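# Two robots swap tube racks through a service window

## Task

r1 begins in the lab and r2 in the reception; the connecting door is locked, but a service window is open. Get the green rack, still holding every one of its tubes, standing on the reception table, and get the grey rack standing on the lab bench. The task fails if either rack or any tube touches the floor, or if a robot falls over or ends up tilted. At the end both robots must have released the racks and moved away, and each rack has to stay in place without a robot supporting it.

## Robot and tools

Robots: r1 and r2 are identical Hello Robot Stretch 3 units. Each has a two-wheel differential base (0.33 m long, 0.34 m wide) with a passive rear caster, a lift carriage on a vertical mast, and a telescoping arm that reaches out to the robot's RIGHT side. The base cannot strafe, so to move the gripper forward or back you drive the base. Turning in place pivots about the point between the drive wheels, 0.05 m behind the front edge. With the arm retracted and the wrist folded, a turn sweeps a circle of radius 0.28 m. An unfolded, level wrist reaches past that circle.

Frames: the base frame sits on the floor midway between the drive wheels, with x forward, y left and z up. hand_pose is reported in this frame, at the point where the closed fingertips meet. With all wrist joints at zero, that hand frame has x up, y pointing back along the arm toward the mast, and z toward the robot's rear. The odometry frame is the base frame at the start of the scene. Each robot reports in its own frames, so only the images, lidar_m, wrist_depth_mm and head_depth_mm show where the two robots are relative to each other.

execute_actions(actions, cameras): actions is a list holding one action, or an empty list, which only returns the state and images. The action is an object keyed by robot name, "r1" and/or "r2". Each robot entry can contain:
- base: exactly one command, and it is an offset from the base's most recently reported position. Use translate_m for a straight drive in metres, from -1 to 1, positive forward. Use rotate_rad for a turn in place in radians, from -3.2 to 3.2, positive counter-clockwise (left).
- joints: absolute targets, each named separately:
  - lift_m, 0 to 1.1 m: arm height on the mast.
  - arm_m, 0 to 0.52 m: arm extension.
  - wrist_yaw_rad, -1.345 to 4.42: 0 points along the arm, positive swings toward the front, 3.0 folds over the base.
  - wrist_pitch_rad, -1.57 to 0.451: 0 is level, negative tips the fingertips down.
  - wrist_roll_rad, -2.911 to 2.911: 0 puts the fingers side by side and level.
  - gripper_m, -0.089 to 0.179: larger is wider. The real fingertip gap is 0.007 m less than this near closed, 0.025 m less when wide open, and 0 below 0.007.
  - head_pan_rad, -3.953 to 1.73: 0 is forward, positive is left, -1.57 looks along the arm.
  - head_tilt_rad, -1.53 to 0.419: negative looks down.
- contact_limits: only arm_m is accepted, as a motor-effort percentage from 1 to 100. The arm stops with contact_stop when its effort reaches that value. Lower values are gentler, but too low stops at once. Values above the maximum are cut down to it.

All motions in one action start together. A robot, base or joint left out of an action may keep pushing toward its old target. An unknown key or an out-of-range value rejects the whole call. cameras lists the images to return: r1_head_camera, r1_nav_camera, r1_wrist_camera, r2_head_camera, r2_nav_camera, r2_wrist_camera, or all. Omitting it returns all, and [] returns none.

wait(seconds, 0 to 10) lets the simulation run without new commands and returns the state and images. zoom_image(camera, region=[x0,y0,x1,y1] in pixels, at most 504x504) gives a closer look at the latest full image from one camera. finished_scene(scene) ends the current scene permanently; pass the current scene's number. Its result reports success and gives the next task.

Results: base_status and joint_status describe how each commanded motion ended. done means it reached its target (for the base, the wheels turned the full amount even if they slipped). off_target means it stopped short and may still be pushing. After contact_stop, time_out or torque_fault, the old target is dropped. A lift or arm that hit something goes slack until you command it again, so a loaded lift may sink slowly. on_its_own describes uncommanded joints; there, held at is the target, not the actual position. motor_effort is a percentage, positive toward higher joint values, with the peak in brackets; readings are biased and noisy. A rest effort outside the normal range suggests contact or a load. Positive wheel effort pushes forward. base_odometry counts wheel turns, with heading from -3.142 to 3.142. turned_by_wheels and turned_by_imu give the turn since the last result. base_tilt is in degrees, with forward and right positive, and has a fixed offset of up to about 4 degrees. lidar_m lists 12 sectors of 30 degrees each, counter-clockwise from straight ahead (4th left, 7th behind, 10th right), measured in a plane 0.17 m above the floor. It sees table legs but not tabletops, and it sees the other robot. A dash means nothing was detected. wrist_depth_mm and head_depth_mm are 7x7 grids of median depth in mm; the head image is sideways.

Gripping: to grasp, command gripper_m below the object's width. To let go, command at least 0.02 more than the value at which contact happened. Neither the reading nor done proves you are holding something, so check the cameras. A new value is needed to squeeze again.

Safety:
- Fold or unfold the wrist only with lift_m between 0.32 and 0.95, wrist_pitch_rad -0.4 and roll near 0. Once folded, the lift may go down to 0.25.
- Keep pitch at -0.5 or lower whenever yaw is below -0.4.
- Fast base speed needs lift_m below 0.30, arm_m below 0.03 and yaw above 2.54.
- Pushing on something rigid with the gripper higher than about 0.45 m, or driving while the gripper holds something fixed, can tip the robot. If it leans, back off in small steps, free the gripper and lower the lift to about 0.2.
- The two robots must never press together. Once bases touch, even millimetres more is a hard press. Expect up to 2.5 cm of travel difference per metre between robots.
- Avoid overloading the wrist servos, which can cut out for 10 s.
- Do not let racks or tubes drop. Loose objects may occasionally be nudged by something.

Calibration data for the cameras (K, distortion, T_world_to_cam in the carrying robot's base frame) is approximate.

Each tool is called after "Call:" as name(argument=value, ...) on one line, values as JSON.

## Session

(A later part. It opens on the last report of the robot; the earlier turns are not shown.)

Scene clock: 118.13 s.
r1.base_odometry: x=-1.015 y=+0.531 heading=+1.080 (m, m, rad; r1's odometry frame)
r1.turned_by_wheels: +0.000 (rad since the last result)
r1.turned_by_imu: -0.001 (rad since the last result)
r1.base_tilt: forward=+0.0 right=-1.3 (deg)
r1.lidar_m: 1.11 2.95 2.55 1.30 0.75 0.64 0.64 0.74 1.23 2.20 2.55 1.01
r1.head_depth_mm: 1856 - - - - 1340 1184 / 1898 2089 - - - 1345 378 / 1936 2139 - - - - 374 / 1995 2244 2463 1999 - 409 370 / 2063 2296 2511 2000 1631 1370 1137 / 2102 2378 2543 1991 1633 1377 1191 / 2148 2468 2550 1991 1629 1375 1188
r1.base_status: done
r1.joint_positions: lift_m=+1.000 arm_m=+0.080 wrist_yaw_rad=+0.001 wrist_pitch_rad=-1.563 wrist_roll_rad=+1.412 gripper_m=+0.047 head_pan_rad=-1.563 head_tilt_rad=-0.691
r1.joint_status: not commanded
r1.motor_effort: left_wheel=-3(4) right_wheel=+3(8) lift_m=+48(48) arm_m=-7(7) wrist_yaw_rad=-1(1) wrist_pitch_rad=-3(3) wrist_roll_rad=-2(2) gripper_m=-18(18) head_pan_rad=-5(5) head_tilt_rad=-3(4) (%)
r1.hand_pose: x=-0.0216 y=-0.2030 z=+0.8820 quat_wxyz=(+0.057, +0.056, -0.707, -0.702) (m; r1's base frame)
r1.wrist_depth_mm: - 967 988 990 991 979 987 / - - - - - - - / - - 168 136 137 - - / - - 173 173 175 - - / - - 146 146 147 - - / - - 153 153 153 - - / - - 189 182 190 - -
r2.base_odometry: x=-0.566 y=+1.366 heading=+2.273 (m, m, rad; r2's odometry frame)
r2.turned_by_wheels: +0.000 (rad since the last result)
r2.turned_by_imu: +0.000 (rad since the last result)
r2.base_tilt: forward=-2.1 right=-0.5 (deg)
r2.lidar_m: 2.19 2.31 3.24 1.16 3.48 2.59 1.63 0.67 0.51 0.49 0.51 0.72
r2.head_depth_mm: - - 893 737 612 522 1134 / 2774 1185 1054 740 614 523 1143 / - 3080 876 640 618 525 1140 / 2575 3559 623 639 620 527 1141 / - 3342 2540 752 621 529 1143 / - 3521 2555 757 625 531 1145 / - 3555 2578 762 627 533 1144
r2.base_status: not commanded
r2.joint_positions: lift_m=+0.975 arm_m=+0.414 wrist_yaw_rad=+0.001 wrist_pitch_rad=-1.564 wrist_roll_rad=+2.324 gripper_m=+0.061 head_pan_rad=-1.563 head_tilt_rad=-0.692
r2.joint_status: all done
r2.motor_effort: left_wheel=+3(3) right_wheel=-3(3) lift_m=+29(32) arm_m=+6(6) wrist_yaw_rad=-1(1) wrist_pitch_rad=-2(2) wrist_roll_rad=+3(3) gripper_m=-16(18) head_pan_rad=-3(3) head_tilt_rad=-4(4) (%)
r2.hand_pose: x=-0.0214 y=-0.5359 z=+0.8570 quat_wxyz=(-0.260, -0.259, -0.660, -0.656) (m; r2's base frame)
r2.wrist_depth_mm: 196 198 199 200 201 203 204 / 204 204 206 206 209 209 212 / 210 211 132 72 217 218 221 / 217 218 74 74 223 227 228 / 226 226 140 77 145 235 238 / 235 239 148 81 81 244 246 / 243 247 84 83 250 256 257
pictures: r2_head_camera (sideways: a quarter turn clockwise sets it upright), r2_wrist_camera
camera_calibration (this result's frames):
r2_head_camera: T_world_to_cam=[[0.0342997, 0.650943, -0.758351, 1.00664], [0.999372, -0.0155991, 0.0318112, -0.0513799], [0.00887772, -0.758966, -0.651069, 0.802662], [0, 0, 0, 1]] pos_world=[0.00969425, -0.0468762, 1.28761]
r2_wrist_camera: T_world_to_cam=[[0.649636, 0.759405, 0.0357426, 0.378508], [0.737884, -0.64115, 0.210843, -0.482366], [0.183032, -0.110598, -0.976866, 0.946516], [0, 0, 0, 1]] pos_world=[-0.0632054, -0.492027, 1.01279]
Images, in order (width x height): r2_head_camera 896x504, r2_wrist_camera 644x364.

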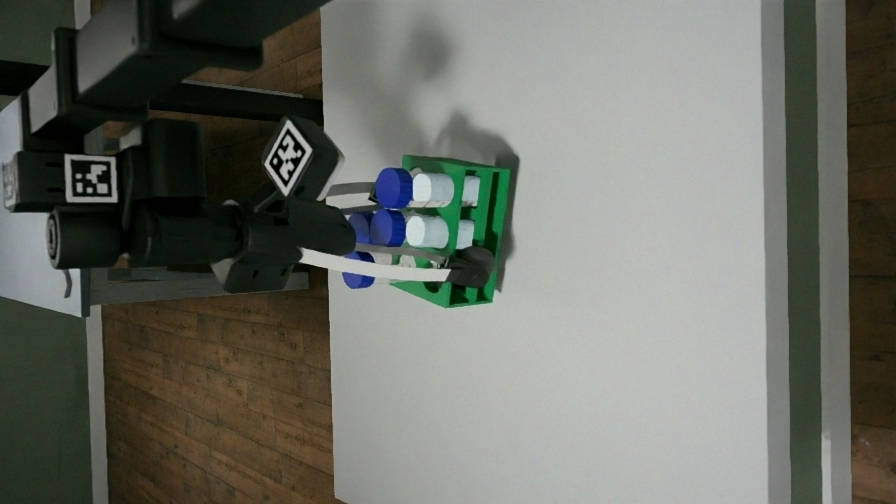

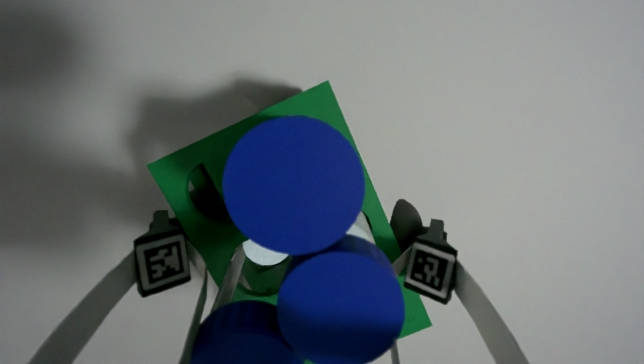

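Call:
execute_actions(actions=[{"r1":{"base":{"translate_m":0.3}},"r2":{"joints":{"lift_m":1.01,"arm_m":0.13}}}], cameras=[])

Call:
execute_actions(actions=[{"r1":{"base":{"translate_m":0.38}},"r2":{"base":{"rotate_rad":1.62}}}], cameras=[])

Call:
execute_actions(actions=[{"r1":{"base":{"rotate_rad":1.15},"joints":{"arm_m":0.42}},"r2":{"base":{"translate_m":0.82}}}], cameras=[])

Call:
execute_actions(actions=[{"r2":{"base":{"rotate_rad":1.43},"joints":{"arm_m":0.4}}}], cameras=["r1_head_camera","r2_head_camera"])

Scene clock: 122.43 s.
r1.base_odometry: x=-0.873 y=+0.796 heading=+1.080 (m, m, rad; r1's odometry frame)
r1.turned_by_wheels: +0.000 (rad since the last result)
r1.turned_by_imu: -0.001 (rad since the last result)
r1.base_tilt: forward=+0.0 right=-1.4 (deg)
r1.lidar_m: 0.82 0.83 2.47 1.89 1.08 0.93 0.93 1.08 1.82 2.29 2.64 0.75
r1.head_depth_mm: 1910 - - - - 1340 1188 / 1959 2181 - - - 1346 377 / 1993 2246 - - - - 374 / 2070 2330 2482 1993 - 409 370 / 2106 2384 2549 1997 1631 1369 1134 / 2192 2506 2601 1997 1640 1370 1189 / 2244 2525 2613 2016 1626 1378 1190
r1.base_status: done
r1.joint_positions: lift_m=+1.000 arm_m=+0.080 wrist_yaw_rad=+0.001 wrist_pitch_rad=-1.563 wrist_roll_rad=+1.412 gripper_m=+0.047 head_pan_rad=-1.563 head_tilt_rad=-0.691
r1.joint_status: not commanded
r1.motor_effort: left_wheel=-3(4) right_wheel=+3(8) lift_m=+48(48) arm_m=-7(7) wrist_yaw_rad=-2(1) wrist_pitch_rad=-3(3) wrist_roll_rad=-2(2) gripper_m=-18(19) head_pan_rad=-5(4) head_tilt_rad=-4(4) (%)
r1.hand_pose: x=-0.0216 y=-0.2030 z=+0.8820 quat_wxyz=(+0.057, +0.056, -0.707, -0.702) (m; r1's base frame)
r1.wrist_depth_mm: - - - 989 982 983 995 / 998 - - - - - - / - - 167 137 136 - - / - - 173 172 175 - - / - - 146 147 147 - - / - - 153 153 153 - - / - - 190 182 189 - -
r2.base_odometry: x=-0.566 y=+1.366 heading=+2.273 (m, m, rad; r2's odometry frame)
r2.turned_by_wheels: +0.000 (rad since the last result)
r2.turned_by_imu: -0.001 (rad since the last result)
r2.base_tilt: forward=-2.1 right=-0.5 (deg)
r2.lidar_m: 2.20 2.32 3.23 1.16 3.47 2.59 1.63 0.67 0.51 0.49 0.51 0.72
r2.head_depth_mm: - - - 717 - 522 1136 / 2769 - - 721 - 367 1139 / 2078 - - - - 371 1142 / 2337 3213 2506 - 401 398 1144 / - 3325 2539 756 623 508 1147 / - 3515 2570 756 626 532 1144 / - 3580 2567 760 628 534 1139
r2.base_status: not commanded
r2.joint_positions: lift_m=+1.010 arm_m=+0.130 wrist_yaw_rad=+0.001 wrist_pitch_rad=-1.564 wrist_roll_rad=+2.324 gripper_m=+0.061 head_pan_rad=-1.563 head_tilt_rad=-0.692
r2.joint_status: all done
r2.motor_effort: left_wheel=+3(3) right_wheel=-3(2) lift_m=+29(32) arm_m=-5(5) wrist_yaw_rad=+0(1) wrist_pitch_rad=-2(2) wrist_roll_rad=+3(3) gripper_m=-17(17) head_pan_rad=-3(3) head_tilt_rad=-4(4) (%)
r2.hand_pose: x=-0.0214 y=-0.2527 z=+0.8920 quat_wxyz=(-0.261, -0.260, -0.660, -0.655) (m; r2's base frame)
r2.wrist_depth_mm: 227 231 969 980 - 968 971 / 237 237 1000 992 - - - / 247 247 132 72 - - - / 254 253 74 74 - - - / 263 265 140 77 145 - - / 275 280 148 81 81 - - / 286 286 83 83 297 - -
pictures: none
No camera images: the call's "cameras" was empty. Leave "cameras" out to get every camera's image.

Scene clock: 127.20 s.
r1.base_odometry: x=-0.694 y=+1.131 heading=+1.080 (m, m, rad; r1's odometry frame)
r1.turned_by_wheels: +0.000 (rad since the last result)
r1.turned_by_imu: -0.001 (rad since the last result)
r1.base_tilt: forward=-0.1 right=-1.4 (deg)
r1.lidar_m: 0.61 0.46 2.37 2.38 1.50 1.30 1.30 1.50 2.38 2.38 0.46 1.80
r1.head_depth_mm: 1987 - - - - 1339 1183 / 2029 2256 - - - 1345 377 / 2114 2324 - - - - 373 / 2173 2410 2577 1989 - 410 370 / 2212 2519 2579 2014 1625 1367 1139 / 2271 2579 2581 1999 1628 1376 1164 / 2322 2629 2601 2004 1621 808 969
r1.base_status: done
r1.joint_positions: lift_m=+1.000 arm_m=+0.080 wrist_yaw_rad=+0.001 wrist_pitch_rad=-1.563 wrist_roll_rad=+1.412 gripper_m=+0.047 head_pan_rad=-1.563 head_tilt_rad=-0.691
r1.joint_status: not commanded
r1.motor_effort: left_wheel=-2(2) right_wheel=+3(8) lift_m=+49(48) arm_m=-8(7) wrist_yaw_rad=-1(1) wrist_pitch_rad=-3(3) wrist_roll_rad=-2(2) gripper_m=-18(18) head_pan_rad=-5(5) head_tilt_rad=-4(3) (%)
r1.hand_pose: x=-0.0216 y=-0.2030 z=+0.8820 quat_wxyz=(+0.057, +0.056, -0.707, -0.702) (m; r1's base frame)
r1.wrist_depth_mm: 996 985 980 981 966 987 992 / - 996 994 - - - - / - - 168 136 136 - - / - - 172 174 175 - - / - - 146 146 147 - - / - - 153 153 153 - - / - 499 190 182 190 - -
r2.base_odometry: x=-0.566 y=+1.366 heading=-2.390 (m, m, rad; r2's odometry frame)
r2.turned_by_wheels: +1.620 (rad since the last result)
r2.turned_by_imu: +1.651 (rad since the last result)
r2.base_tilt: forward=-2.1 right=-0.6 (deg)
r2.lidar_m: 1.16 1.25 2.56 1.44 0.64 0.50 0.49 0.52 0.77 2.21 2.35 3.46
r2.head_depth_mm: 1884 - - 1848 - 1372 1197 / 1881 - - 1899 - 367 1160 / 1952 - - - - 372 1160 / 1974 2225 2403 - 402 398 1187 / 1985 2252 2440 1996 1642 1343 1210 / 2008 2267 2454 1999 1647 1406 1218 / 2009 2281 2472 2024 1652 1401 1216
r2.base_status: done
r2.joint_positions: lift_m=+1.010 arm_m=+0.130 wrist_yaw_rad=+0.001 wrist_pitch_rad=-1.564 wrist_roll_rad=+2.324 gripper_m=+0.061 head_pan_rad=-1.563 head_tilt_rad=-0.692
r2.joint_status: not commanded
r2.motor_effort: left_wheel=-1(5) right_wheel=+3(7) lift_m=+29(29) arm_m=-4(5) wrist_yaw_rad=+0(0) wrist_pitch_rad=-2(2) wrist_roll_rad=+3(3) gripper_m=-16(17) head_pan_rad=-3(3) head_tilt_rad=-4(4) (%)
r2.hand_pose: x=-0.0214 y=-0.2527 z=+0.8920 quat_wxyz=(-0.261, -0.260, -0.660, -0.655) (m; r2's base frame)
r2.wrist_depth_mm: 636 832 973 977 - 998 972 / 803 987 - - - - - / - - 132 72 - - - / - - 74 74 - - - / - - 140 77 145 - - / - - 148 81 81 - - / - - 83 83 - - -
pictures: none
No camera images: the call's "cameras" was empty. Leave "cameras" out to get every camera's image.

Scene clock: 136.33 s.
r1.base_odometry: x=-0.694 y=+1.131 heading=+2.230 (m, m, rad; r1's odometry frame)
r1.turned_by_wheels: +1.150 (rad since the last result)
r1.turned_by_imu: +1.160 (rad since the last result)
r1.base_tilt: forward=+0.0 right=-1.3 (deg)
r1.lidar_m: 2.38 2.25 1.43 1.30 1.31 1.60 2.38 2.39 0.46 1.80 0.52 0.46
r1.head_depth_mm: 2692 3155 2541 810 659 724 1120 / - 3161 1034 805 658 1282 1162 / - - 1003 651 660 600 1188 / 2623 1564 1022 662 661 599 1190 / 2631 1482 1047 812 662 585 1181 / 2581 1477 1047 810 662 571 1190 / 2557 1484 1049 809 663 573 1145
r1.base_status: done
r1.joint_positions: lift_m=+1.000 arm_m=+0.420 wrist_yaw_rad=+0.000 wrist_pitch_rad=-1.563 wrist_roll_rad=+1.412 gripper_m=+0.047 head_pan_rad=-1.563 head_tilt_rad=-0.691
r1.joint_status: all done
r1.motor_effort: left_wheel=-2(7) right_wheel=+3(8) lift_m=+49(48) arm_m=+8(8) wrist_yaw_rad=+0(1) wrist_pitch_rad=-3(3) wrist_roll_rad=-2(2) gripper_m=-18(18) head_pan_rad=-5(4) head_tilt_rad=-4(4) (%)
r1.hand_pose: x=-0.0216 y=-0.5421 z=+0.8820 quat_wxyz=(+0.056, +0.055, -0.707, -0.703) (m; r1's base frame)
r1.wrist_depth_mm: 256 254 257 258 257 257 987 / 263 265 265 265 267 266 - / 271 272 168 136 191 275 - / 281 281 173 173 176 283 - / 291 292 146 147 147 294 - / 301 299 153 153 153 302 - / 311 312 190 181 190 314 -
r2.base_odometry: x=-1.165 y=+0.806 heading=-2.390 (m, m, rad; r2's odometry frame)
r2.turned_by_wheels: +0.000 (rad since the last result)
r2.turned_by_imu: -0.001 (rad since the last result)
r2.base_tilt: forward=-2.1 right=-0.6 (deg)
r2.lidar_m: 1.21 0.52 0.54 2.45 1.70 1.33 1.30 1.39 2.04 2.28 2.44 0.40
r2.head_depth_mm: 1959 - - 1898 - 1377 1199 / 1961 - - 1917 - 367 1162 / 2026 - - - - 371 1165 / 2050 2330 2511 - 401 398 1190 / 2079 2314 2501 2000 1642 1347 1210 / 2079 2322 2510 2008 1652 1403 1213 / 2059 2328 2549 2006 1647 1411 1217
r2.base_status: done
r2.joint_positions: lift_m=+1.010 arm_m=+0.130 wrist_yaw_rad=+0.001 wrist_pitch_rad=-1.564 wrist_roll_rad=+2.324 gripper_m=+0.061 head_pan_rad=-1.563 head_tilt_rad=-0.692
r2.joint_status: not commanded
r2.motor_effort: left_wheel=-1(3) right_wheel=+3(9) lift_m=+29(29) arm_m=-4(4) wrist_yaw_rad=+0(0) wrist_pitch_rad=-2(2) wrist_roll_rad=+3(3) gripper_m=-16(17) head_pan_rad=-3(3) head_tilt_rad=-4(4) (%)
r2.hand_pose: x=-0.0214 y=-0.2527 z=+0.8920 quat_wxyz=(-0.261, -0.260, -0.660, -0.655) (m; r2's base frame)
r2.wrist_depth_mm: 942 961 979 974 - 987 - / 1000 994 - - - - - / - - 132 72 - - - / - - 74 74 - - - / - - 140 77 145 - - / - - 148 81 81 - 410 / - - 83 83 459 420 346
pictures: none
No camera images: the call's "cameras" was empty. Leave "cameras" out to get every camera's image.

Scene clock: 139.53 s.
r1.base_odometry: x=-0.694 y=+1.131 heading=+2.230 (m, m, rad; r1's odometry frame)
r1.turned_by_wheels: +0.000 (rad since the last result)
r1.turned_by_imu: -0.001 (rad since the last result)
r1.base_tilt: forward=-0.1 right=-1.3 (deg)
r1.lidar_m: 2.38 2.24 1.43 1.30 1.30 1.60 2.38 2.39 0.46 1.80 0.52 0.46
r1.head_depth_mm: 2725 3153 2563 809 660 725 1112 / - 3176 1045 805 660 1280 1159 / - - 999 651 659 599 1185 / 2621 1569 1021 661 662 598 1190 / 2617 1474 1047 812 662 584 1182 / 2564 1478 1044 811 661 572 1190 / 2548 1485 1053 814 663 574 1143
r1.base_status: not commanded
r1.joint_positions: lift_m=+1.000 arm_m=+0.420 wrist_yaw_rad=+0.000 wrist_pitch_rad=-1.563 wrist_roll_rad=+1.412 gripper_m=+0.047 head_pan_rad=-1.563 head_tilt_rad=-0.691
r1.joint_status: not commanded
r1.motor_effort: left_wheel=-2(2) right_wheel=+3(3) lift_m=+48(48) arm_m=+8(8) wrist_yaw_rad=-1(0) wrist_pitch_rad=-3(3) wrist_roll_rad=-1(1) gripper_m=-18(18) head_pan_rad=-5(4) head_tilt_rad=-4(3) (%)
r1.hand_pose: x=-0.0216 y=-0.5421 z=+0.8820 quat_wxyz=(+0.056, +0.055, -0.707, -0.703) (m; r1's base frame)
r1.wrist_depth_mm: 257 256 257 255 257 258 974 / 263 263 264 265 265 267 999 / 273 272 168 136 192 275 - / 281 280 173 173 176 282 - / 291 293 146 146 147 293 - / 300 298 153 153 153 304 - / 313 315 190 183 190 316 -
r2.base_odometry: x=-1.165 y=+0.806 heading=-0.960 (m, m, rad; r2's odometry frame)
r2.turned_by_wheels: +1.430 (rad since the last result)
r2.turned_by_imu: +1.457 (rad since the last result)
r2.base_tilt: forward=-2.1 right=-0.5 (deg)
r2.lidar_m: 2.45 1.91 1.38 1.30 1.33 1.77 2.28 2.34 0.40 0.68 1.81 0.52
r2.head_depth_mm: - 3077 2448 813 653 594 970 / 2884 3058 983 793 656 596 1070 / - 1370 908 602 660 586 1203 / - - 589 612 663 589 1215 / 2727 1395 1021 781 664 578 1213 / 2705 1406 1025 809 651 568 1215 / 2682 1419 1034 814 671 572 1223
r2.base_status: done
r2.joint_positions: lift_m=+1.010 arm_m=+0.400 wrist_yaw_rad=+0.000 wrist_pitch_rad=-1.563 wrist_roll_rad=+2.325 gripper_m=+0.061 head_pan_rad=-1.563 head_tilt_rad=-0.692
r2.joint_status: all done
r2.motor_effort: left_wheel=-1(6) right_wheel=+3(8) lift_m=+29(29) arm_m=+7(6) wrist_yaw_rad=+0(1) wrist_pitch_rad=-2(2) wrist_roll_rad=+2(3) gripper_m=-16(16) head_pan_rad=-3(4) head_tilt_rad=-4(4) (%)
r2.hand_pose: x=-0.0214 y=-0.5221 z=+0.8920 quat_wxyz=(-0.261, -0.260, -0.660, -0.655) (m; r2's base frame)
r2.wrist_depth_mm: 938 261 264 264 265 983 - / 268 270 272 271 276 278 - / 278 280 132 72 285 287 - / 289 285 74 74 293 295 305 / 298 297 141 77 145 287 313 / 309 316 148 81 81 322 326 / 322 325 83 83 329 338 340
pictures: r1_head_camera (sideways: a quarter turn clockwise sets it upright), r2_head_camera (sideways: a quarter turn clockwise sets it upright)
camera_calibration (this result's frames):
r1_head_camera: T_world_to_cam=[[0.0116277, 0.629217, -0.777143, 1.02711], [0.999931, -0.00603597, 0.0100741, -0.0175211], [0.00164796, -0.777206, -0.629244, 0.776349], [0, 0, 0, 1]] pos_world=[0.00429747, -0.0429992, 1.2869]
r2_head_camera: T_world_to_cam=[[0.0343587, 0.650941, -0.75835, 1.00664], [0.999371, -0.0156898, 0.0318112, -0.0513799], [0.00880886, -0.758966, -0.65107, 0.802664], [0, 0, 0, 1]] pos_world=[0.00968999, -0.0468765, 1.28761]
Images, in order (width x height): r1_head_camera 896x504, r2_head_camera 896x504.

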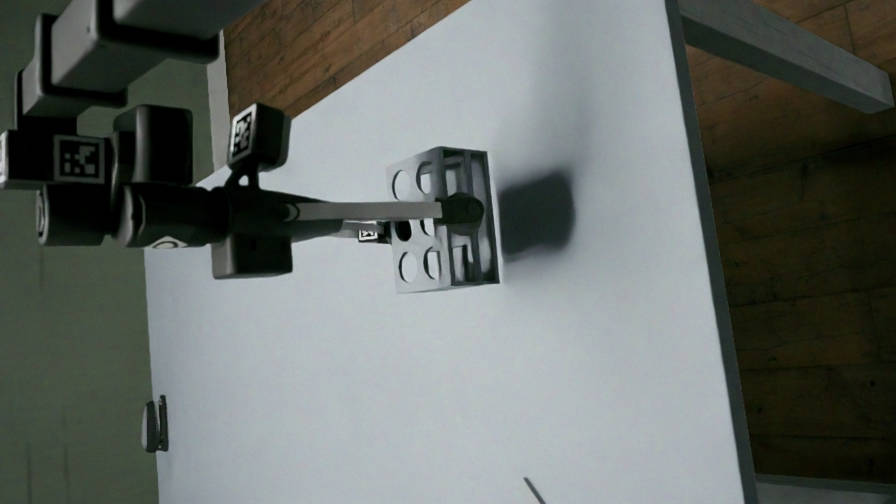

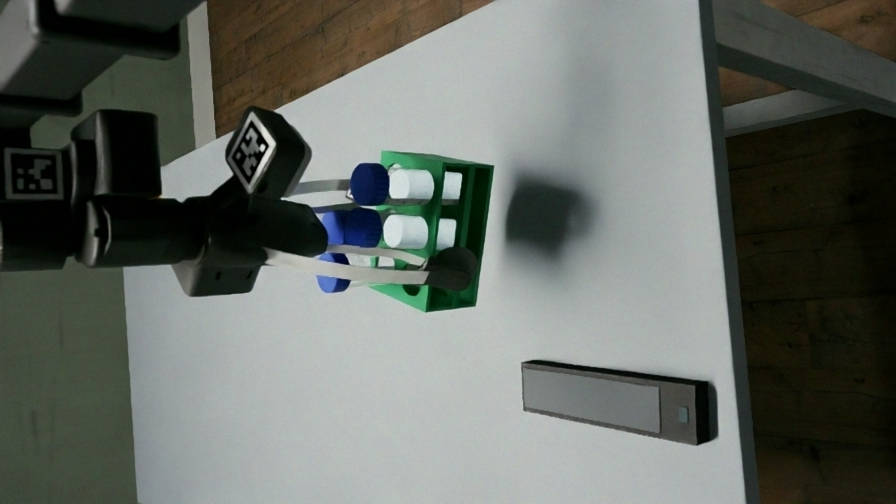

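Call:
execute_actions(actions=[{"r1":{"joints":{"lift_m":0.925}},"r2":{"joints":{"lift_m":0.918}}}], cameras=[])

Call:
execute_actions(actions=[{"r1":{"joints":{"gripper_m":0.16}},"r2":{"joints":{"gripper_m":0.095}}}], cameras=[])

Call:
execute_actions(actions=[{"r1":{"joints":{"lift_m":1.03}},"r2":{"joints":{"lift_m":0.912}}}], cameras=[])

Call:
execute_actions(actions=[{"r2":{"joints":{"gripper_m":0.179}}}], cameras=["r2_wrist_camera","r1_wrist_camera"])

Scene clock: 141.53 s.
r1.base_odometry: x=-0.694 y=+1.131 heading=+2.230 (m, m, rad; r1's odometry frame)
r1.turned_by_wheels: +0.000 (rad since the last result)
r1.turned_by_imu: +0.000 (rad since the last result)
r1.base_tilt: forward=+0.1 right=-1.3 (deg)
r1.lidar_m: 2.38 2.24 1.43 1.30 1.31 1.60 2.38 2.39 0.46 1.80 0.52 0.46
r1.head_depth_mm: 2825 3070 - 781 640 724 1114 / 2765 - 1042 810 660 1275 1162 / 2716 - 962 795 658 597 1189 / 2661 1469 1092 785 660 598 1182 / 2641 1480 1049 812 661 584 1192 / 2579 1476 1049 811 662 572 1188 / 2533 1483 1043 812 665 572 1139
r1.base_status: not commanded
r1.joint_positions: lift_m=+0.925 arm_m=+0.420 wrist_yaw_rad=+0.000 wrist_pitch_rad=-1.563 wrist_roll_rad=+1.412 gripper_m=+0.047 head_pan_rad=-1.563 head_tilt_rad=-0.691
r1.joint_status: all done
r1.motor_effort: left_wheel=-2(2) right_wheel=+2(3) lift_m=+32(45) arm_m=+8(8) wrist_yaw_rad=-1(1) wrist_pitch_rad=-3(3) wrist_roll_rad=-1(1) gripper_m=-18(18) head_pan_rad=-5(5) head_tilt_rad=-4(3) (%)
r1.hand_pose: x=-0.0216 y=-0.5421 z=+0.8075 quat_wxyz=(+0.056, +0.055, -0.707, -0.703) (m; r1's base frame)
r1.wrist_depth_mm: 185 186 187 187 188 187 187 / 191 192 193 192 193 193 194 / 198 198 167 137 191 199 200 / 205 204 173 173 176 205 207 / 211 212 146 147 147 213 215 / 218 216 153 153 153 221 221 / 226 225 190 181 189 227 230
r2.base_odometry: x=-1.165 y=+0.806 heading=-0.960 (m, m, rad; r2's odometry frame)
r2.turned_by_wheels: +0.000 (rad since the last result)
r2.turned_by_imu: +0.000 (rad since the last result)
r2.base_tilt: forward=-2.1 right=-0.5 (deg)
r2.lidar_m: 2.45 1.91 1.37 1.30 1.34 1.78 2.28 2.34 0.40 0.68 1.81 0.52
r2.head_depth_mm: 2818 3029 - 765 653 596 967 / 2759 - 1002 795 656 597 1070 / 2681 - 1010 665 656 587 1206 / 2727 1464 - 652 647 589 1211 / 2712 1395 1020 804 664 579 1215 / 2668 1413 1027 807 650 568 1218 / 2675 1420 1036 814 671 572 1224
r2.base_status: not commanded
r2.joint_positions: lift_m=+0.918 arm_m=+0.400 wrist_yaw_rad=+0.000 wrist_pitch_rad=-1.563 wrist_roll_rad=+2.325 gripper_m=+0.061 head_pan_rad=-1.563 head_tilt_rad=-0.692
r2.joint_status: all done
r2.motor_effort: left_wheel=-1(1) right_wheel=+2(2) lift_m=+20(27) arm_m=+6(6) wrist_yaw_rad=+0(1) wrist_pitch_rad=-2(2) wrist_roll_rad=+2(2) gripper_m=-17(17) head_pan_rad=-3(3) head_tilt_rad=-4(4) (%)
r2.hand_pose: x=-0.0214 y=-0.5221 z=+0.8004 quat_wxyz=(-0.261, -0.260, -0.660, -0.655) (m; r2's base frame)
r2.wrist_depth_mm: 176 177 178 179 181 182 185 / 181 183 184 184 187 188 190 / 188 189 132 72 193 195 196 / 196 195 74 74 200 203 203 / 202 204 140 77 145 210 207 / 210 214 148 81 81 215 196 / 218 221 83 83 209 203 229
pictures: none
No camera images: the call's "cameras" was empty. Leave "cameras" out to get every camera's image.

Scene clock: 143.17 s.
r1.base_odometry: x=-0.694 y=+1.131 heading=+2.230 (m, m, rad; r1's odometry frame)
r1.turned_by_wheels: +0.000 (rad since the last result)
r1.turned_by_imu: +0.000 (rad since the last result)
r1.base_tilt: forward=-0.1 right=-1.4 (deg)
r1.lidar_m: 2.37 2.24 1.43 1.30 1.31 1.60 2.38 2.39 0.46 1.80 0.52 0.46
r1.head_depth_mm: 2808 3137 - 782 641 724 1120 / 2780 - 1041 806 661 1284 1163 / 2718 - 965 794 660 599 1184 / 2678 1480 1091 787 662 597 1186 / 2639 1474 1046 809 662 585 1186 / 2570 1473 1045 812 661 572 1183 / 2575 1494 1052 811 662 572 1136
r1.base_status: not commanded
r1.joint_positions: lift_m=+0.925 arm_m=+0.420 wrist_yaw_rad=+0.000 wrist_pitch_rad=-1.563 wrist_roll_rad=+1.412 gripper_m=+0.160 head_pan_rad=-1.563 head_tilt_rad=-0.691
r1.joint_status: all done
r1.motor_effort: left_wheel=-2(2) right_wheel=+3(3) lift_m=+32(32) arm_m=+8(8) wrist_yaw_rad=-1(0) wrist_pitch_rad=-3(3) wrist_roll_rad=-2(2) gripper_m=+0(88) head_pan_rad=-5(5) head_tilt_rad=-4(3) (%)
r1.hand_pose: x=-0.0216 y=-0.5421 z=+0.8075 quat_wxyz=(+0.056, +0.055, -0.707, -0.703) (m; r1's base frame)
r1.wrist_depth_mm: 185 187 187 187 187 187 188 / 192 192 192 192 193 193 194 / 197 198 170 139 194 200 200 / 205 205 175 176 176 206 207 / 212 210 205 149 206 212 214 / 216 220 184 155 184 221 221 / - 228 192 182 198 230 229
r2.base_odometry: x=-1.165 y=+0.806 heading=-0.960 (m, m, rad; r2's odometry frame)
r2.turned_by_wheels: +0.000 (rad since the last result)
r2.turned_by_imu: +0.000 (rad since the last result)
r2.base_tilt: forward=-2.1 right=-0.5 (deg)
r2.lidar_m: 2.45 1.91 1.37 1.30 1.34 1.78 2.28 2.34 0.40 0.68 1.80 0.52
r2.head_depth_mm: 2779 3024 - 768 654 595 968 / 2786 - 999 791 656 596 1072 / 2726 - 1005 664 656 588 1210 / 2751 1453 - 651 646 590 1219 / 2717 1397 1017 805 664 580 1219 / 2704 1402 1026 809 651 568 1223 / 2671 1419 1035 813 670 572 1228
r2.base_status: not commanded
r2.joint_positions: lift_m=+0.918 arm_m=+0.400 wrist_yaw_rad=+0.000 wrist_pitch_rad=-1.563 wrist_roll_rad=+2.325 gripper_m=+0.095 head_pan_rad=-1.563 head_tilt_rad=-0.692
r2.joint_status: all done
r2.motor_effort: left_wheel=+0(2) right_wheel=+2(2) lift_m=+21(20) arm_m=+6(6) wrist_yaw_rad=-1(0) wrist_pitch_rad=-2(2) wrist_roll_rad=+2(2) gripper_m=-4(70) head_pan_rad=-3(3) head_tilt_rad=-4(4) (%)
r2.hand_pose: x=-0.0214 y=-0.5221 z=+0.8004 quat_wxyz=(-0.261, -0.260, -0.660, -0.655) (m; r2's base frame)
r2.wrist_depth_mm: 176 177 178 179 181 182 185 / 182 184 183 184 187 188 190 / 188 189 131 72 193 195 196 / 195 195 74 74 201 203 204 / 203 203 140 77 145 210 207 / 210 214 175 80 81 214 196 / 217 221 83 83 212 203 229
pictures: none
No camera images: the call's "cameras" was empty. Leave "cameras" out to get every camera's image.

Scene clock: 144.97 s.
r1.base_odometry: x=-0.694 y=+1.131 heading=+2.230 (m, m, rad; r1's odometry frame)
r1.turned_by_wheels: +0.000 (rad since the last result)
r1.turned_by_imu: +0.000 (rad since the last result)
r1.base_tilt: forward=+0.0 right=-1.5 (deg)
r1.lidar_m: 2.38 2.24 1.43 1.30 1.30 1.60 2.38 2.39 0.46 1.80 0.52 0.46
r1.head_depth_mm: - 3125 2570 807 658 724 1120 / 2859 3097 1087 807 661 1290 1159 / - 2975 1046 782 662 599 1186 / 2665 1676 1043 808 662 600 1186 / 2663 1476 1049 811 662 586 1183 / 2645 1473 1051 812 660 574 1187 / 2527 1491 1049 813 661 572 1139
r1.base_status: not commanded
r1.joint_positions: lift_m=+1.030 arm_m=+0.420 wrist_yaw_rad=+0.000 wrist_pitch_rad=-1.563 wrist_roll_rad=+1.412 gripper_m=+0.160 head_pan_rad=-1.563 head_tilt_rad=-0.691
r1.joint_status: all done
r1.motor_effort: left_wheel=-2(2) right_wheel=+3(3) lift_m=+47(50) arm_m=+8(7) wrist_yaw_rad=+0(0) wrist_pitch_rad=-3(3) wrist_roll_rad=-2(1) gripper_m=+0(0) head_pan_rad=-5(5) head_tilt_rad=-3(4) (%)
r1.hand_pose: x=-0.0216 y=-0.5421 z=+0.9120 quat_wxyz=(+0.056, +0.055, -0.707, -0.703) (m; r1's base frame)
r1.wrist_depth_mm: 283 284 283 286 286 285 - / 294 294 291 295 292 296 - / 304 300 303 296 303 304 - / 311 312 315 255 316 314 - / 321 324 323 288 325 324 - / 335 335 336 337 338 337 - / 349 347 348 350 349 350 -
r2.base_odometry: x=-1.165 y=+0.806 heading=-0.960 (m, m, rad; r2's odometry frame)
r2.turned_by_wheels: +0.000 (rad since the last result)
r2.turned_by_imu: +0.000 (rad since the last result)
r2.base_tilt: forward=-2.2 right=-0.6 (deg)
r2.lidar_m: 2.44 1.91 1.37 1.30 1.34 1.77 2.28 2.34 0.40 0.68 1.81 0.52
r2.head_depth_mm: 2804 3065 - 765 653 596 970 / 2771 - 1003 793 656 597 1069 / 2743 - 1007 676 654 587 1207 / 2709 1457 - 651 648 588 1207 / 2707 1399 1022 805 664 580 1212 / 2688 1406 1031 812 651 567 1217 / 2667 1416 1037 815 671 572 1229
r2.base_status: not commanded
r2.joint_positions: lift_m=+0.913 arm_m=+0.400 wrist_yaw_rad=+0.001 wrist_pitch_rad=-1.565 wrist_roll_rad=+2.325 gripper_m=+0.095 head_pan_rad=-1.563 head_tilt_rad=-0.692
r2.joint_status: all done
r2.motor_effort: left_wheel=-1(2) right_wheel=+3(4) lift_m=+13(17) arm_m=+6(6) wrist_yaw_rad=-1(1) wrist_pitch_rad=-2(2) wrist_roll_rad=+2(2) gripper_m=-5(6) head_pan_rad=-3(3) head_tilt_rad=-4(4) (%)
r2.hand_pose: x=-0.0214 y=-0.5216 z=+0.7949 quat_wxyz=(-0.261, -0.260, -0.659, -0.656) (m; r2's base frame)
r2.wrist_depth_mm: 172 173 174 176 176 178 181 / 177 178 180 179 183 184 185 / 184 184 128 70 189 191 192 / 190 190 70 70 196 197 199 / 198 197 136 73 141 205 203 / 205 210 172 77 77 210 193 / 214 215 81 80 150 200 200
pictures: none
No camera images: the call's "cameras" was empty. Leave "cameras" out to get every camera's image.

Scene clock: 146.30 s.
r1.base_odometry: x=-0.694 y=+1.131 heading=+2.230 (m, m, rad; r1's odometry frame)
r1.turned_by_wheels: +0.000 (rad since the last result)
r1.turned_by_imu: +0.000 (rad since the last result)
r1.base_tilt: forward=+0.0 right=-1.4 (deg)
r1.lidar_m: 2.38 2.24 1.43 1.30 1.31 1.60 2.38 2.40 0.46 1.80 0.52 0.46
r1.head_depth_mm: - 3151 2544 805 659 724 1118 / 2848 3029 1088 808 659 1286 1158 / - 2985 1041 785 660 598 1182 / 2677 1670 1045 809 662 598 1184 / 2643 1483 1046 812 662 586 1185 / 2609 1473 1048 812 662 571 1186 / 2575 1485 1050 812 661 572 1147
r1.base_status: not commanded
r1.joint_positions: lift_m=+1.030 arm_m=+0.420 wrist_yaw_rad=+0.000 wrist_pitch_rad=-1.563 wrist_roll_rad=+1.412 gripper_m=+0.160 head_pan_rad=-1.563 head_tilt_rad=-0.691
r1.joint_status: not commanded
r1.motor_effort: left_wheel=-2(2) right_wheel=+2(3) lift_m=+47(47) arm_m=+8(8) wrist_yaw_rad=+0(0) wrist_pitch_rad=-3(3) wrist_roll_rad=-2(2) gripper_m=+0(0) head_pan_rad=-5(5) head_tilt_rad=-3(4) (%)
r1.hand_pose: x=-0.0216 y=-0.5421 z=+0.9120 quat_wxyz=(+0.056, +0.055, -0.707, -0.703) (m; r1's base frame)
r1.wrist_depth_mm: 283 283 284 285 285 286 - / 293 294 295 295 292 294 - / 301 302 302 296 303 304 - / 311 311 313 255 315 314 - / 322 323 324 287 326 324 - / 334 337 336 333 338 337 - / 349 348 349 351 348 350 -
r2.base_odometry: x=-1.165 y=+0.806 heading=-0.960 (m, m, rad; r2's odometry frame)
r2.turned_by_wheels: +0.000 (rad since the last result)
r2.turned_by_imu: +0.000 (rad since the last result)
r2.base_tilt: forward=-2.2 right=-0.6 (deg)
r2.lidar_m: 2.45 1.91 1.37 1.31 1.34 1.77 2.28 2.34 0.40 0.68 1.80 0.52
r2.head_depth_mm: 2789 3052 - 766 653 595 971 / 2788 - 1005 793 656 596 1069 / 2744 - 1008 667 654 587 1205 / 2724 1460 - 650 661 589 1216 / 2713 1395 1024 806 662 579 1212 / 2679 1405 1027 808 650 568 1217 / 2660 1422 1033 813 672 573 1220
r2.base_status: not commanded
r2.joint_positions: lift_m=+0.912 arm_m=+0.400 wrist_yaw_rad=+0.001 wrist_pitch_rad=-1.565 wrist_roll_rad=+2.325 gripper_m=+0.179 head_pan_rad=-1.563 head_tilt_rad=-0.692
r2.joint_status: all done
r2.motor_effort: left_wheel=-1(2) right_wheel=+3(4) lift_m=+18(19) arm_m=+6(6) wrist_yaw_rad=-2(1) wrist_pitch_rad=-2(2) wrist_roll_rad=+2(2) gripper_m=+1(84) head_pan_rad=-3(4) head_tilt_rad=-4(4) (%)
r2.hand_pose: x=-0.0214 y=-0.5216 z=+0.7946 quat_wxyz=(-0.261, -0.260, -0.659, -0.656) (m; r2's base frame)
r2.wrist_depth_mm: 171 171 173 174 175 176 179 / 177 178 179 179 181 183 184 / 183 183 127 74 188 189 191 / 189 188 69 69 194 197 198 / 195 198 135 72 201 203 202 / - 206 170 76 146 - 191 / 213 214 81 78 149 198 201
pictures: r1_wrist_camera, r2_wrist_camera
camera_calibration (this result's frames):
r1_wrist_camera: T_world_to_cam=[[-0.124632, 0.992043, 0.0178368, 0.515881], [0.969131, 0.11786, 0.216549, -0.0841936], [0.212724, 0.0442753, -0.976109, 1.08208], [0, 0, 0, 1]] pos_world=[-0.0842938, -0.549762, 1.06526]
r2_wrist_camera: T_world_to_cam=[[0.650469, 0.758654, 0.0365325, 0.3689], [0.737178, -0.642177, 0.210185, -0.460073], [0.182918, -0.109788, -0.976979, 0.887647], [0, 0, 0, 1]] pos_world=[-0.0631682, -0.477863, 0.950436]
Images, in order (width x height): r1_wrist_camera 644x364, r2_wrist_camera 644x364.

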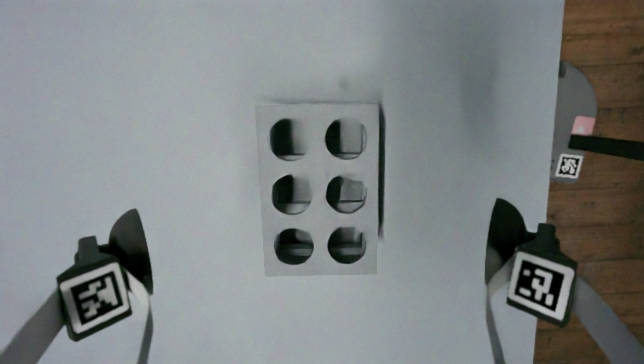

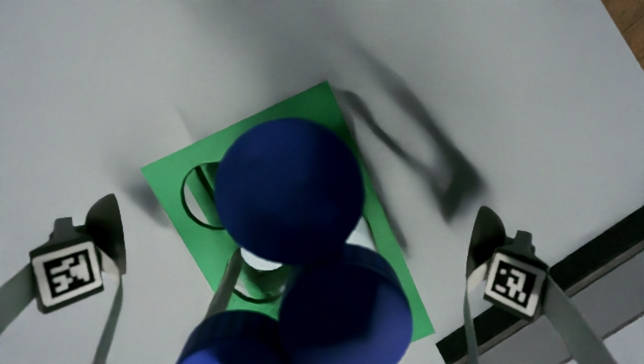

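Call:
execute_actions(actions=[{"r2":{"joints":{"lift_m":1.07}}}], cameras=[])

Call:
execute_actions(actions=[{"r1":{"joints":{"arm_m":0.08,"gripper_m":0.03}},"r2":{"joints":{"arm_m":0.08,"gripper_m":0.03}}}], cameras=[])

Call:
finished_scene(scene=2)

Scene clock: 151.73 s.
r1.base_odometry: x=-0.694 y=+1.131 heading=+2.230 (m, m, rad; r1's odometry frame)
r1.turned_by_wheels: +0.000 (rad since the last result)
r1.turned_by_imu: -0.001 (rad since the last result)
r1.base_tilt: forward=+0.0 right=-1.4 (deg)
r1.lidar_m: 2.38 2.24 1.43 1.30 1.31 1.60 2.38 2.39 0.46 1.80 0.52 0.46
r1.head_depth_mm: - 3182 2562 805 658 724 1115 / 2822 3062 1085 806 659 1290 1158 / - 2991 1035 783 661 598 1185 / 2677 1661 1043 810 662 599 1184 / 2633 1481 1048 810 662 585 1181 / 2570 1471 1048 810 661 571 1186 / 2560 1488 1048 813 661 572 1144
r1.base_status: not commanded
r1.joint_positions: lift_m=+1.030 arm_m=+0.420 wrist_yaw_rad=+0.000 wrist_pitch_rad=-1.563 wrist_roll_rad=+1.412 gripper_m=+0.160 head_pan_rad=-1.563 head_tilt_rad=-0.691
r1.joint_status: not commanded
r1.motor_effort: left_wheel=-2(2) right_wheel=+4(3) lift_m=+47(47) arm_m=+8(8) wrist_yaw_rad=-1(0) wrist_pitch_rad=-3(3) wrist_roll_rad=-2(2) gripper_m=+0(0) head_pan_rad=-5(5) head_tilt_rad=-4(4) (%)
r1.hand_pose: x=-0.0216 y=-0.5421 z=+0.9120 quat_wxyz=(+0.056, +0.055, -0.707, -0.703) (m; r1's base frame)
r1.wrist_depth_mm: 283 284 283 284 285 288 - / 291 293 293 295 296 297 - / 301 303 300 298 305 305 - / 313 313 313 254 314 317 - / 323 323 322 290 325 324 - / 333 335 334 336 337 343 - / 350 344 345 349 350 354 -
r2.base_odometry: x=-1.165 y=+0.806 heading=-0.960 (m, m, rad; r2's odometry frame)
r2.turned_by_wheels: +0.000 (rad since the last result)
r2.turned_by_imu: -0.001 (rad since the last result)
r2.base_tilt: forward=-2.1 right=-0.6 (deg)
r2.lidar_m: 2.45 1.91 1.37 1.30 1.34 1.77 2.27 2.34 0.40 0.68 1.81 0.52
r2.head_depth_mm: 2798 3024 2461 813 654 595 971 / 2812 3024 1001 795 657 597 1074 / 2806 - 972 797 654 587 1205 / - - 1015 656 661 588 1211 / 2683 1397 1022 781 665 579 1211 / 2672 1408 1029 811 650 567 1214 / 2678 1421 1031 811 672 571 1221
r2.base_status: not commanded
r2.joint_positions: lift_m=+1.070 arm_m=+0.400 wrist_yaw_rad=+0.001 wrist_pitch_rad=-1.565 wrist_roll_rad=+2.325 gripper_m=+0.179 head_pan_rad=-1.563 head_tilt_rad=-0.692
r2.joint_status: all done
r2.motor_effort: left_wheel=-2(2) right_wheel=+3(3) lift_m=+27(31) arm_m=+6(6) wrist_yaw_rad=+0(1) wrist_pitch_rad=-2(1) wrist_roll_rad=+2(2) gripper_m=+0(0) head_pan_rad=-3(3) head_tilt_rad=-4(4) (%)
r2.hand_pose: x=-0.0214 y=-0.5216 z=+0.9521 quat_wxyz=(-0.261, -0.260, -0.659, -0.656) (m; r2's base frame)
r2.wrist_depth_mm: - 317 317 320 325 - - / - 328 330 333 333 - - / 337 338 340 287 347 351 - / 346 347 354 288 357 345 - / 358 365 368 305 360 371 385 / - 383 379 387 385 - 395 / 392 394 398 400 409 409 413
pictures: none
No camera images: the call's "cameras" was empty. Leave "cameras" out to get every camera's image.

Scene clock: 155.43 s.
r1.base_odometry: x=-0.694 y=+1.131 heading=+2.230 (m, m, rad; r1's odometry frame)
r1.turned_by_wheels: +0.000 (rad since the last result)
r1.turned_by_imu: -0.001 (rad since the last result)
r1.base_tilt: forward=+0.0 right=-1.4 (deg)
r1.lidar_m: 2.38 2.24 1.43 1.30 1.31 1.60 2.37 2.39 0.46 1.80 0.52 0.46
r1.head_depth_mm: - - - - - 724 1115 / 2758 - - - 627 1274 1162 / 2721 - - - - - 1146 / 2708 1474 1045 821 - 585 1187 / 2672 1472 1052 811 662 586 1179 / 2597 1489 1046 809 662 573 1188 / 2528 1494 1051 814 665 571 1144
r1.base_status: not commanded
r1.joint_positions: lift_m=+1.030 arm_m=+0.080 wrist_yaw_rad=+0.000 wrist_pitch_rad=-1.563 wrist_roll_rad=+1.412 gripper_m=+0.030 head_pan_rad=-1.563 head_tilt_rad=-0.691
r1.joint_status: all done
r1.motor_effort: left_wheel=-2(2) right_wheel=+2(2) lift_m=+47(47) arm_m=-7(8) wrist_yaw_rad=+0(0) wrist_pitch_rad=-3(4) wrist_roll_rad=-2(2) gripper_m=+0(91) head_pan_rad=-4(5) head_tilt_rad=-3(4) (%)
r1.hand_pose: x=-0.0216 y=-0.2030 z=+0.9120 quat_wxyz=(+0.057, +0.056, -0.707, -0.702) (m; r1's base frame)
r1.wrist_depth_mm: 284 286 - - - - - / 295 295 - - - - - / 304 307 - - - - - / 314 314 - - - - - / 325 323 - - - - - / 337 335 - - - - - / 346 350 739 - - - -
r2.base_odometry: x=-1.165 y=+0.806 heading=-0.960 (m, m, rad; r2's odometry frame)
r2.turned_by_wheels: +0.000 (rad since the last result)
r2.turned_by_imu: -0.001 (rad since the last result)
r2.base_tilt: forward=-2.1 right=-0.6 (deg)
r2.lidar_m: 2.45 1.91 1.37 1.31 1.34 1.77 2.28 2.34 0.40 0.68 1.80 0.52
r2.head_depth_mm: - - - 839 - 654 970 / - - - - 640 598 1069 / - - - - - 1306 1187 / 2734 1424 1056 - 662 588 1188 / 2732 1392 1020 796 665 580 1215 / 2690 1407 1026 810 650 567 1210 / 2695 1422 1034 814 671 572 1222
r2.base_status: not commanded
r2.joint_positions: lift_m=+1.070 arm_m=+0.080 wrist_yaw_rad=+0.001 wrist_pitch_rad=-1.565 wrist_roll_rad=+2.325 gripper_m=+0.030 head_pan_rad=-1.563 head_tilt_rad=-0.692
r2.joint_status: all done
r2.motor_effort: left_wheel=-1(1) right_wheel=+3(3) lift_m=+27(27) arm_m=-4(4) wrist_yaw_rad=+0(1) wrist_pitch_rad=-1(1) wrist_roll_rad=+2(2) gripper_m=+0(85) head_pan_rad=-3(3) head_tilt_rad=-4(4) (%)
r2.hand_pose: x=-0.0214 y=-0.2023 z=+0.9521 quat_wxyz=(-0.261, -0.260, -0.659, -0.656) (m; r2's base frame)
r2.wrist_depth_mm: - - - - - - - / - - - - - - - / 337 344 994 - - - - / 348 352 - - - - - / 363 364 367 - - - - / 374 378 384 - - - - / 319 360 396 397 - - -
pictures: none
No camera images: the call's "cameras" was empty. Leave "cameras" out to get every camera's image.

The scene is finished: the task was done.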